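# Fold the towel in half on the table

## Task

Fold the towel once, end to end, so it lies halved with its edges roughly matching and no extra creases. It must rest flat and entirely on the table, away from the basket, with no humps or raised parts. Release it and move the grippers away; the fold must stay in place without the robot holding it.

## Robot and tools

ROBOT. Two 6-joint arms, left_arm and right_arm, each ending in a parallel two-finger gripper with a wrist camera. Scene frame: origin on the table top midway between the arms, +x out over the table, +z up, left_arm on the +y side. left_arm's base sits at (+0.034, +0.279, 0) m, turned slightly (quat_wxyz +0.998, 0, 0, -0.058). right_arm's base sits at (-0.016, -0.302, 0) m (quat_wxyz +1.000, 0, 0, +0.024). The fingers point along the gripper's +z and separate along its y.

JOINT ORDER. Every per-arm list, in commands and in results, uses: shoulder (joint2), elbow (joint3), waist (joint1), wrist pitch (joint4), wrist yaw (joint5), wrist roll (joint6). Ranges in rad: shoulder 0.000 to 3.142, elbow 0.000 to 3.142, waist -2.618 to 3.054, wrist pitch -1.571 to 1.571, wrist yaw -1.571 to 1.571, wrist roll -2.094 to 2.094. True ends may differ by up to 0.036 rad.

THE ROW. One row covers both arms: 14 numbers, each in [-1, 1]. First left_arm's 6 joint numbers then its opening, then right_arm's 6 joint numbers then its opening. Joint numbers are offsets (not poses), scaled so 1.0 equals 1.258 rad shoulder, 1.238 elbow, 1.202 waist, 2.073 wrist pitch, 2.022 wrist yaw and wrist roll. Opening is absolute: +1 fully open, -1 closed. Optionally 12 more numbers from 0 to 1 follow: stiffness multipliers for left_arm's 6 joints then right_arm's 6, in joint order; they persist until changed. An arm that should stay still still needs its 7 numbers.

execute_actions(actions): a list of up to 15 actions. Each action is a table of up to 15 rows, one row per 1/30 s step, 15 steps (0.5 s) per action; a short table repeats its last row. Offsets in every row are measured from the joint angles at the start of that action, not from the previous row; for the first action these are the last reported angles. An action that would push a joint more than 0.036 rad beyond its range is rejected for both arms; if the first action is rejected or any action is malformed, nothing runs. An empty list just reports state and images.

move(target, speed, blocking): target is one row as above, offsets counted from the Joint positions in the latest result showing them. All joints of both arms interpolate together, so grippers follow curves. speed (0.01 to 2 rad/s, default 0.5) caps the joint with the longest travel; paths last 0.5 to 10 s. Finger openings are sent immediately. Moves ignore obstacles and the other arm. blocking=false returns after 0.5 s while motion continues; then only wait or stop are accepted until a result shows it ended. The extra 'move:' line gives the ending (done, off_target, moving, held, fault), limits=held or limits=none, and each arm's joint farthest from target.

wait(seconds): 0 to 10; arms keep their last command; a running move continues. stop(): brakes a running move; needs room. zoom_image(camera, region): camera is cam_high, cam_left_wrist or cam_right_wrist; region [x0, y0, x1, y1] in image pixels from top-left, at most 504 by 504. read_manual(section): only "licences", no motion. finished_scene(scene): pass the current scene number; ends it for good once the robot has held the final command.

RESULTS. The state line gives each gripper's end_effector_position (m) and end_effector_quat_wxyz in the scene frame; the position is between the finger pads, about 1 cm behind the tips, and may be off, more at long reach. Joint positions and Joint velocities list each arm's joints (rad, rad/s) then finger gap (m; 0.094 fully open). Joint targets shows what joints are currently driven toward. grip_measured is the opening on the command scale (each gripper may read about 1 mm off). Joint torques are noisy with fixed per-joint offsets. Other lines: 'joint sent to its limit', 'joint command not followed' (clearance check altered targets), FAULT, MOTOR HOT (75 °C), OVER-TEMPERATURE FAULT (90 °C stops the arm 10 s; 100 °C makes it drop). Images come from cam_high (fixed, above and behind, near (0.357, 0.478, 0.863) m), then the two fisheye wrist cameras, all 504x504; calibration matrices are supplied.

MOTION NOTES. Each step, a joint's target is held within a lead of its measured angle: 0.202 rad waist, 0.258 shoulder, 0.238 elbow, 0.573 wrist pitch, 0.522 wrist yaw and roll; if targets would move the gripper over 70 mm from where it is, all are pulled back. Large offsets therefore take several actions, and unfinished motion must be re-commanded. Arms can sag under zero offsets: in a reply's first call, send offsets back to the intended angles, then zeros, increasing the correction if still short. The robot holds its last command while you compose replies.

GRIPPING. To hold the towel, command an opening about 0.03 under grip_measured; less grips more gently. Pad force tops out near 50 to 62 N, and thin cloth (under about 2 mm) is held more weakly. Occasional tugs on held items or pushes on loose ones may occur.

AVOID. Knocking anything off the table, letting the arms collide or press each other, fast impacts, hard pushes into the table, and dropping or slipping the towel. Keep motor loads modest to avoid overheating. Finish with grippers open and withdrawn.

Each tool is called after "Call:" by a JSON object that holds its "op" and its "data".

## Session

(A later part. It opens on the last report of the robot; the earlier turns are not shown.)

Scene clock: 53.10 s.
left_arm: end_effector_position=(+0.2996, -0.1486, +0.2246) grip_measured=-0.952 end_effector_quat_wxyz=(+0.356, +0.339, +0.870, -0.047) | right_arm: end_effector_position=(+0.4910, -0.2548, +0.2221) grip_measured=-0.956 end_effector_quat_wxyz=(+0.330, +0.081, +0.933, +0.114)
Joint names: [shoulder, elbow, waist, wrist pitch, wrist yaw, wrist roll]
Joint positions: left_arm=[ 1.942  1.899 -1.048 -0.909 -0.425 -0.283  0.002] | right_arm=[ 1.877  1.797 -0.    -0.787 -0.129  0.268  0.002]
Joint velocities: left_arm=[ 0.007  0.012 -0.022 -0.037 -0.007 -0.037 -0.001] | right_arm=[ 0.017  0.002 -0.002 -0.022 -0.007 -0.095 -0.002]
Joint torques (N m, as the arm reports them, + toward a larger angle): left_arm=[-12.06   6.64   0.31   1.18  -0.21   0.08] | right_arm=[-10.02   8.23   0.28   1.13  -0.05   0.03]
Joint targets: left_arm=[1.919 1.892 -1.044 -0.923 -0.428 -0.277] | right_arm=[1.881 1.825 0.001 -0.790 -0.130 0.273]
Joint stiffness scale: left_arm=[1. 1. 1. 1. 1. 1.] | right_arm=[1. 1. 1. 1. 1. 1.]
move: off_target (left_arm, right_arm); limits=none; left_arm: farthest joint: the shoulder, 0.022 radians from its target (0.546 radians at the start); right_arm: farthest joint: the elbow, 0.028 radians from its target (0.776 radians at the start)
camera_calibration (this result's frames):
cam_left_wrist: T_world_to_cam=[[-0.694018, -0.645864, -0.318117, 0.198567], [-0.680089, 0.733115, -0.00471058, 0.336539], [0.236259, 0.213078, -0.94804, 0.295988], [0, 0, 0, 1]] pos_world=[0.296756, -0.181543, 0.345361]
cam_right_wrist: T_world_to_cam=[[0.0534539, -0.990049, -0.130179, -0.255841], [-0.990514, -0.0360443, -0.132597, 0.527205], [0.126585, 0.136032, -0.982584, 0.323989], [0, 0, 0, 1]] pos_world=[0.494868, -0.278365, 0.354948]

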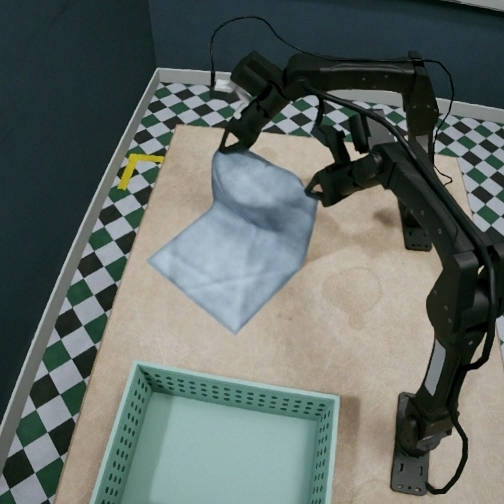

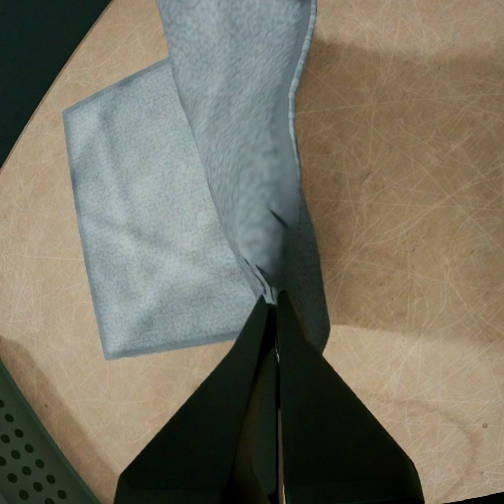

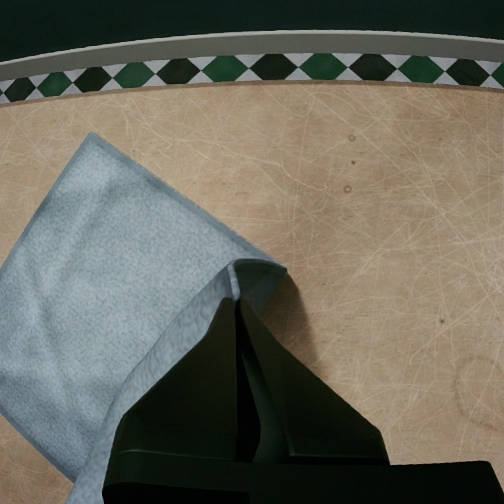

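Call:
{"op": "move", "data": {"target": [-0.02,-0.622,0.332,0.345,0,0.12,-1,0.445,0.068,0.2,0.34,0,0.05,-1], "speed": 0.4}}

Call:
{"op": "move", "data": {"target": [0,0,0,0,0,0,0.3,-0.015,0.025,0,0,0,0,0.3]}}

Call:
{"op": "move", "data": {"target": [-0.5,0.05,-0.1,-0.2,0,0,0.3,-0.7,-0.3,-0.3,-0.3,0,0,0.3], "speed": 0.6}}

Scene clock: 56.63 s.
left_arm: end_effector_position=(+0.4091, +0.0191, +0.0309) grip_measured=-0.952 end_effector_quat_wxyz=(+0.324, +0.280, +0.900, +0.081) | right_arm: end_effector_position=(+0.6001, -0.0950, +0.0474) grip_measured=-0.956 end_effector_quat_wxyz=(+0.385, +0.007, +0.902, +0.193)
Joint names: [shoulder, elbow, waist, wrist pitch, wrist yaw, wrist roll]
Joint positions: left_arm=[ 1.942  1.134 -0.654 -0.213 -0.425 -0.045  0.002] | right_arm=[ 2.437  1.851  0.24  -0.101 -0.131  0.365  0.002]
Joint velocities: left_arm=[ 0.002  0.007 -0.012  0.051 -0.051  0.154 -0.   ] | right_arm=[ 0.002  0.012 -0.002  0.007 -0.007 -0.066 -0.001]
Joint torques (N m, as the arm reports them, + toward a larger angle): left_arm=[-11.38   5.93   0.38   1.36  -0.14   0.08] | right_arm=[-14.83   8.26  -0.06   1.57   0.02   0.05]
Joint targets: left_arm=[1.916 1.129 -0.649 -0.194 -0.425 -0.040] | right_arm=[2.437 1.881 0.240 -0.082 -0.129 0.369]
Joint stiffness scale: left_arm=[1. 1. 1. 1. 1. 1.] | right_arm=[1. 1. 1. 1. 1. 1.]
move: off_target (left_arm, right_arm); limits=none; left_arm: farthest joint: the shoulder, 0.025 radians from its target (0.025 radians at the start); right_arm: farthest joint: the elbow, 0.030 radians from its target (0.084 radians at the start)
camera_calibration (this result's frames):
cam_left_wrist: T_world_to_cam=[[-0.548978, -0.69835, -0.459271, 0.267346], [-0.818291, 0.561044, 0.125021, 0.34294], [0.170363, 0.444451, -0.879454, 0.0711626], [0, 0, 0, 1]] pos_world=[0.415269, -0.0373315, 0.142494]
cam_right_wrist: T_world_to_cam=[[0.248482, -0.947394, -0.201748, -0.235811], [-0.938526, -0.18395, -0.292117, 0.580181], [0.239638, 0.261931, -0.934861, 0.0586929], [0, 0, 0, 1]] pos_world=[0.589045, -0.132055, 0.176776]

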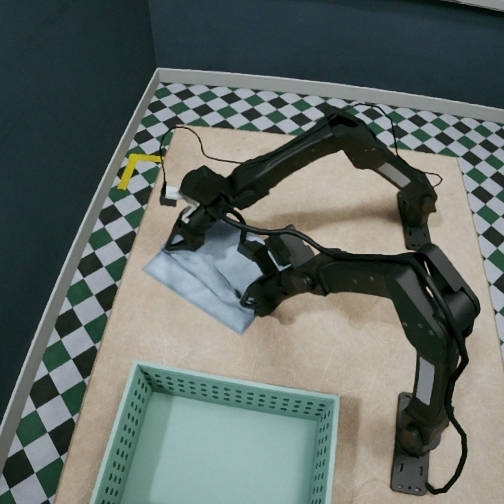

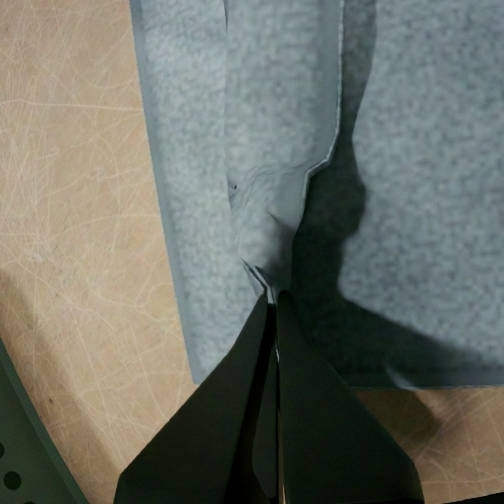

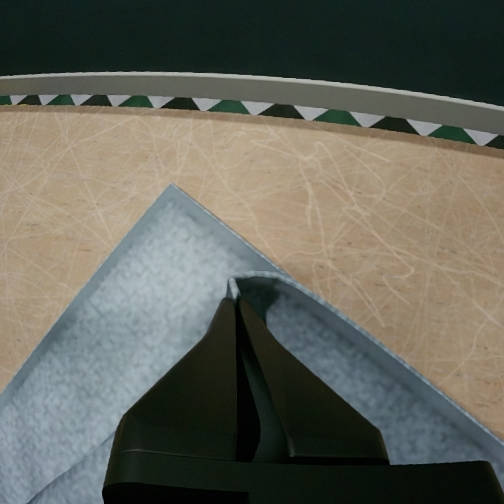

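Scene clock: 57.33 s.
left_arm: end_effector_position=(+0.4091, +0.0191, +0.0309) grip_measured=+0.298 end_effector_quat_wxyz=(+0.324, +0.280, +0.900, +0.081) | right_arm: end_effector_position=(+0.6001, -0.0950, +0.0474) grip_measured=+0.297 end_effector_quat_wxyz=(+0.385, +0.007, +0.902, +0.193)
Joint names: [shoulder, elbow, waist, wrist pitch, wrist yaw, wrist roll]
Joint positions: left_arm=[ 1.942  1.134 -0.654 -0.213 -0.425 -0.045  0.061] | right_arm=[ 2.437  1.851  0.24  -0.101 -0.131  0.365  0.061]
Joint velocities: left_arm=[-0.002 -0.012 -0.002  0.022 -0.081 -0.007 -0.   ] | right_arm=[ 0.012  0.007  0.007 -0.051 -0.081  0.037  0.   ]
Joint torques (N m, as the arm reports them, + toward a larger angle): left_arm=[-9.36  6.73  0.26  1.15 -0.18 -0.03] | right_arm=[-16.41   8.36  -0.02   1.38   0.    -0.02]
Joint targets: left_arm=[1.942 1.134 -0.654 -0.213 -0.425 -0.045] | right_arm=[2.418 1.882 0.240 -0.101 -0.131 0.365]
Joint stiffness scale: left_arm=[1. 1. 1. 1. 1. 1.] | right_arm=[1. 1. 1. 1. 1. 1.]
move: off_target (right_arm); limits=none; left_arm: farthest joint: the waist, 0.000 radians from its target (0.000 radians at the start); right_arm: farthest joint: the elbow, 0.031 radians from its target (0.031 radians at the start)
camera_calibration (this result's frames):
cam_left_wrist: T_world_to_cam=[[-0.548978, -0.69835, -0.459271, 0.267346], [-0.818291, 0.561044, 0.125021, 0.34294], [0.170363, 0.444451, -0.879454, 0.0711626], [0, 0, 0, 1]] pos_world=[0.415269, -0.0373315, 0.142494]
cam_right_wrist: T_world_to_cam=[[0.248482, -0.947394, -0.201748, -0.235811], [-0.938526, -0.18395, -0.292117, 0.580181], [0.239638, 0.261931, -0.934861, 0.0586929], [0, 0, 0, 1]] pos_world=[0.589045, -0.132055, 0.176776]

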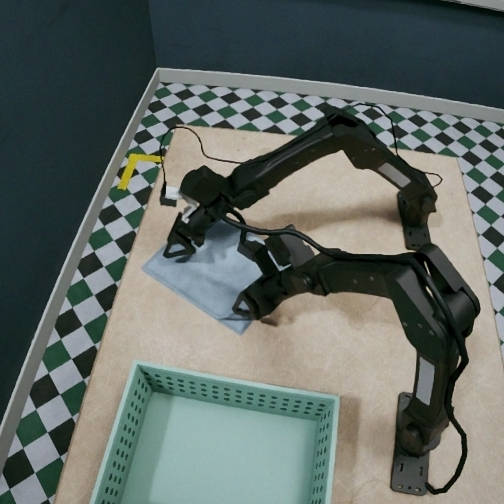

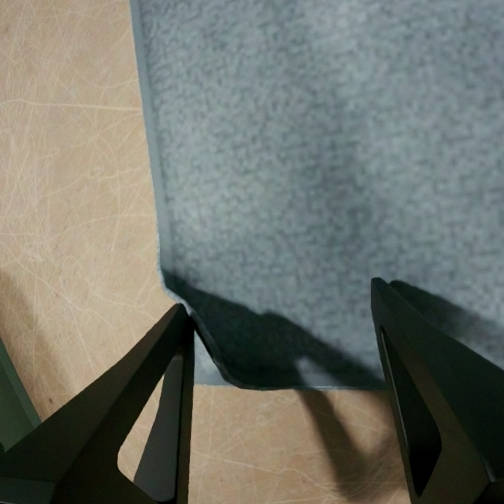

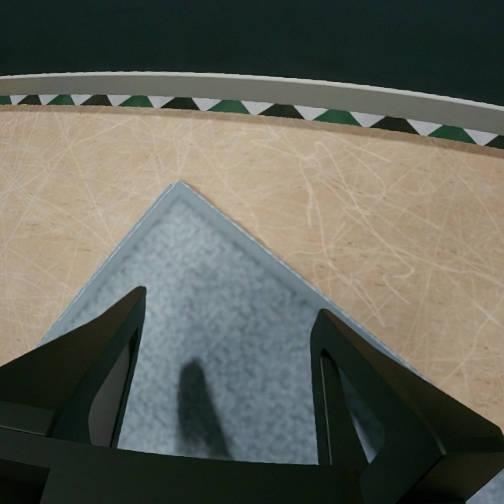

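Scene clock: 59.53 s.
left_arm: end_effector_position=(+0.3308, +0.0366, +0.2343) grip_measured=+0.298 end_effector_quat_wxyz=(+0.428, +0.290, +0.856, +0.003) | right_arm: end_effector_position=(+0.4263, -0.3090, +0.2438) grip_measured=+0.297 end_effector_quat_wxyz=(+0.361, +0.176, +0.908, +0.115)
Joint names: [shoulder, elbow, waist, wrist pitch, wrist yaw, wrist roll]
Joint positions: left_arm=[ 1.331  1.175 -0.765 -0.613 -0.425 -0.045  0.061] | right_arm=[ 1.572  1.486 -0.117 -0.715 -0.132  0.365  0.061]
Joint velocities: left_arm=[-0.002  0.007 -0.017  0.022 -0.066  0.007 -0.001] | right_arm=[-0.002 -0.002 -0.017  0.007  0.066  0.081 -0.   ]
Joint torques (N m, as the arm reports them, + toward a larger angle): left_arm=[-6.1   9.9  -0.92  1.34 -0.17 -0.01] | right_arm=[-8.89  5.71 -0.29  1.22 -0.03 -0.04]
Joint targets: left_arm=[1.312 1.196 -0.774 -0.627 -0.425 -0.045] | right_arm=[1.556 1.480 -0.121 -0.723 -0.132 0.365]
Joint stiffness scale: left_arm=[1. 1. 1. 1. 1. 1.] | right_arm=[1. 1. 1. 1. 1. 1.]
move: off_target (left_arm); limits=none; left_arm: farthest joint: the elbow, 0.021 radians from its target (0.062 radians at the start); right_arm: farthest joint: the shoulder, 0.016 radians from its target (0.881 radians at the start)
camera_calibration (this result's frames):
cam_left_wrist: T_world_to_cam=[[-0.552068, -0.71911, -0.422021, 0.323056], [-0.751635, 0.648304, -0.121434, 0.276128], [0.360922, 0.250166, -0.898416, 0.204079], [0, 0, 0, 1]] pos_world=[0.31224, 0.00224387, 0.353216]
cam_right_wrist: T_world_to_cam=[[-0.121219, -0.972831, -0.197243, -0.207066], [-0.970667, 0.157739, -0.181449, 0.527377], [0.207633, 0.169462, -0.963416, 0.331978], [0, 0, 0, 1]] pos_world=[0.417878, -0.340886, 0.374683]

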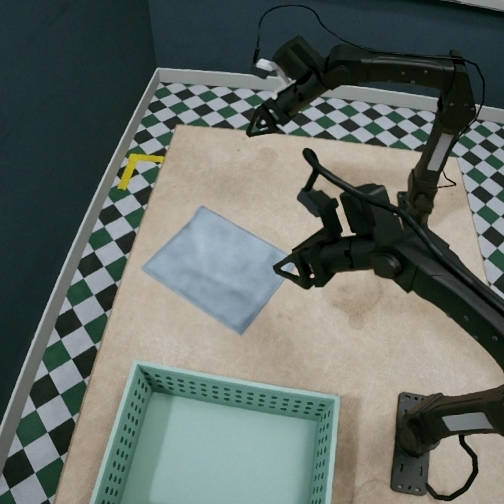

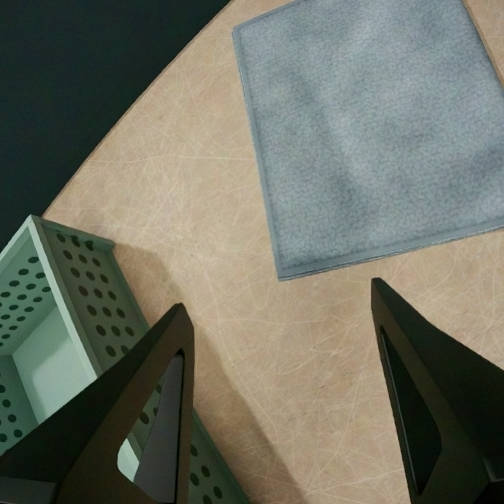

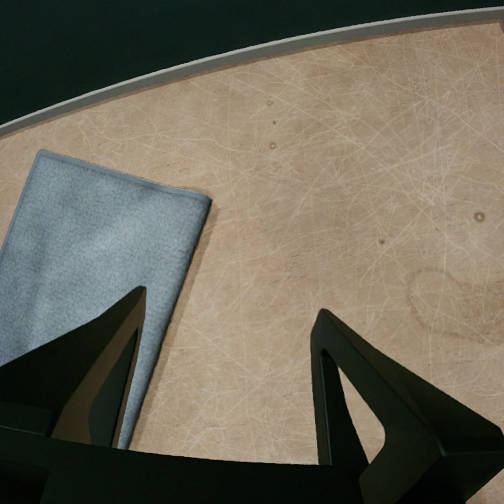

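Call:
{"op": "finished_scene", "data": {"scene": 1}}

The scene is finished: the task was done.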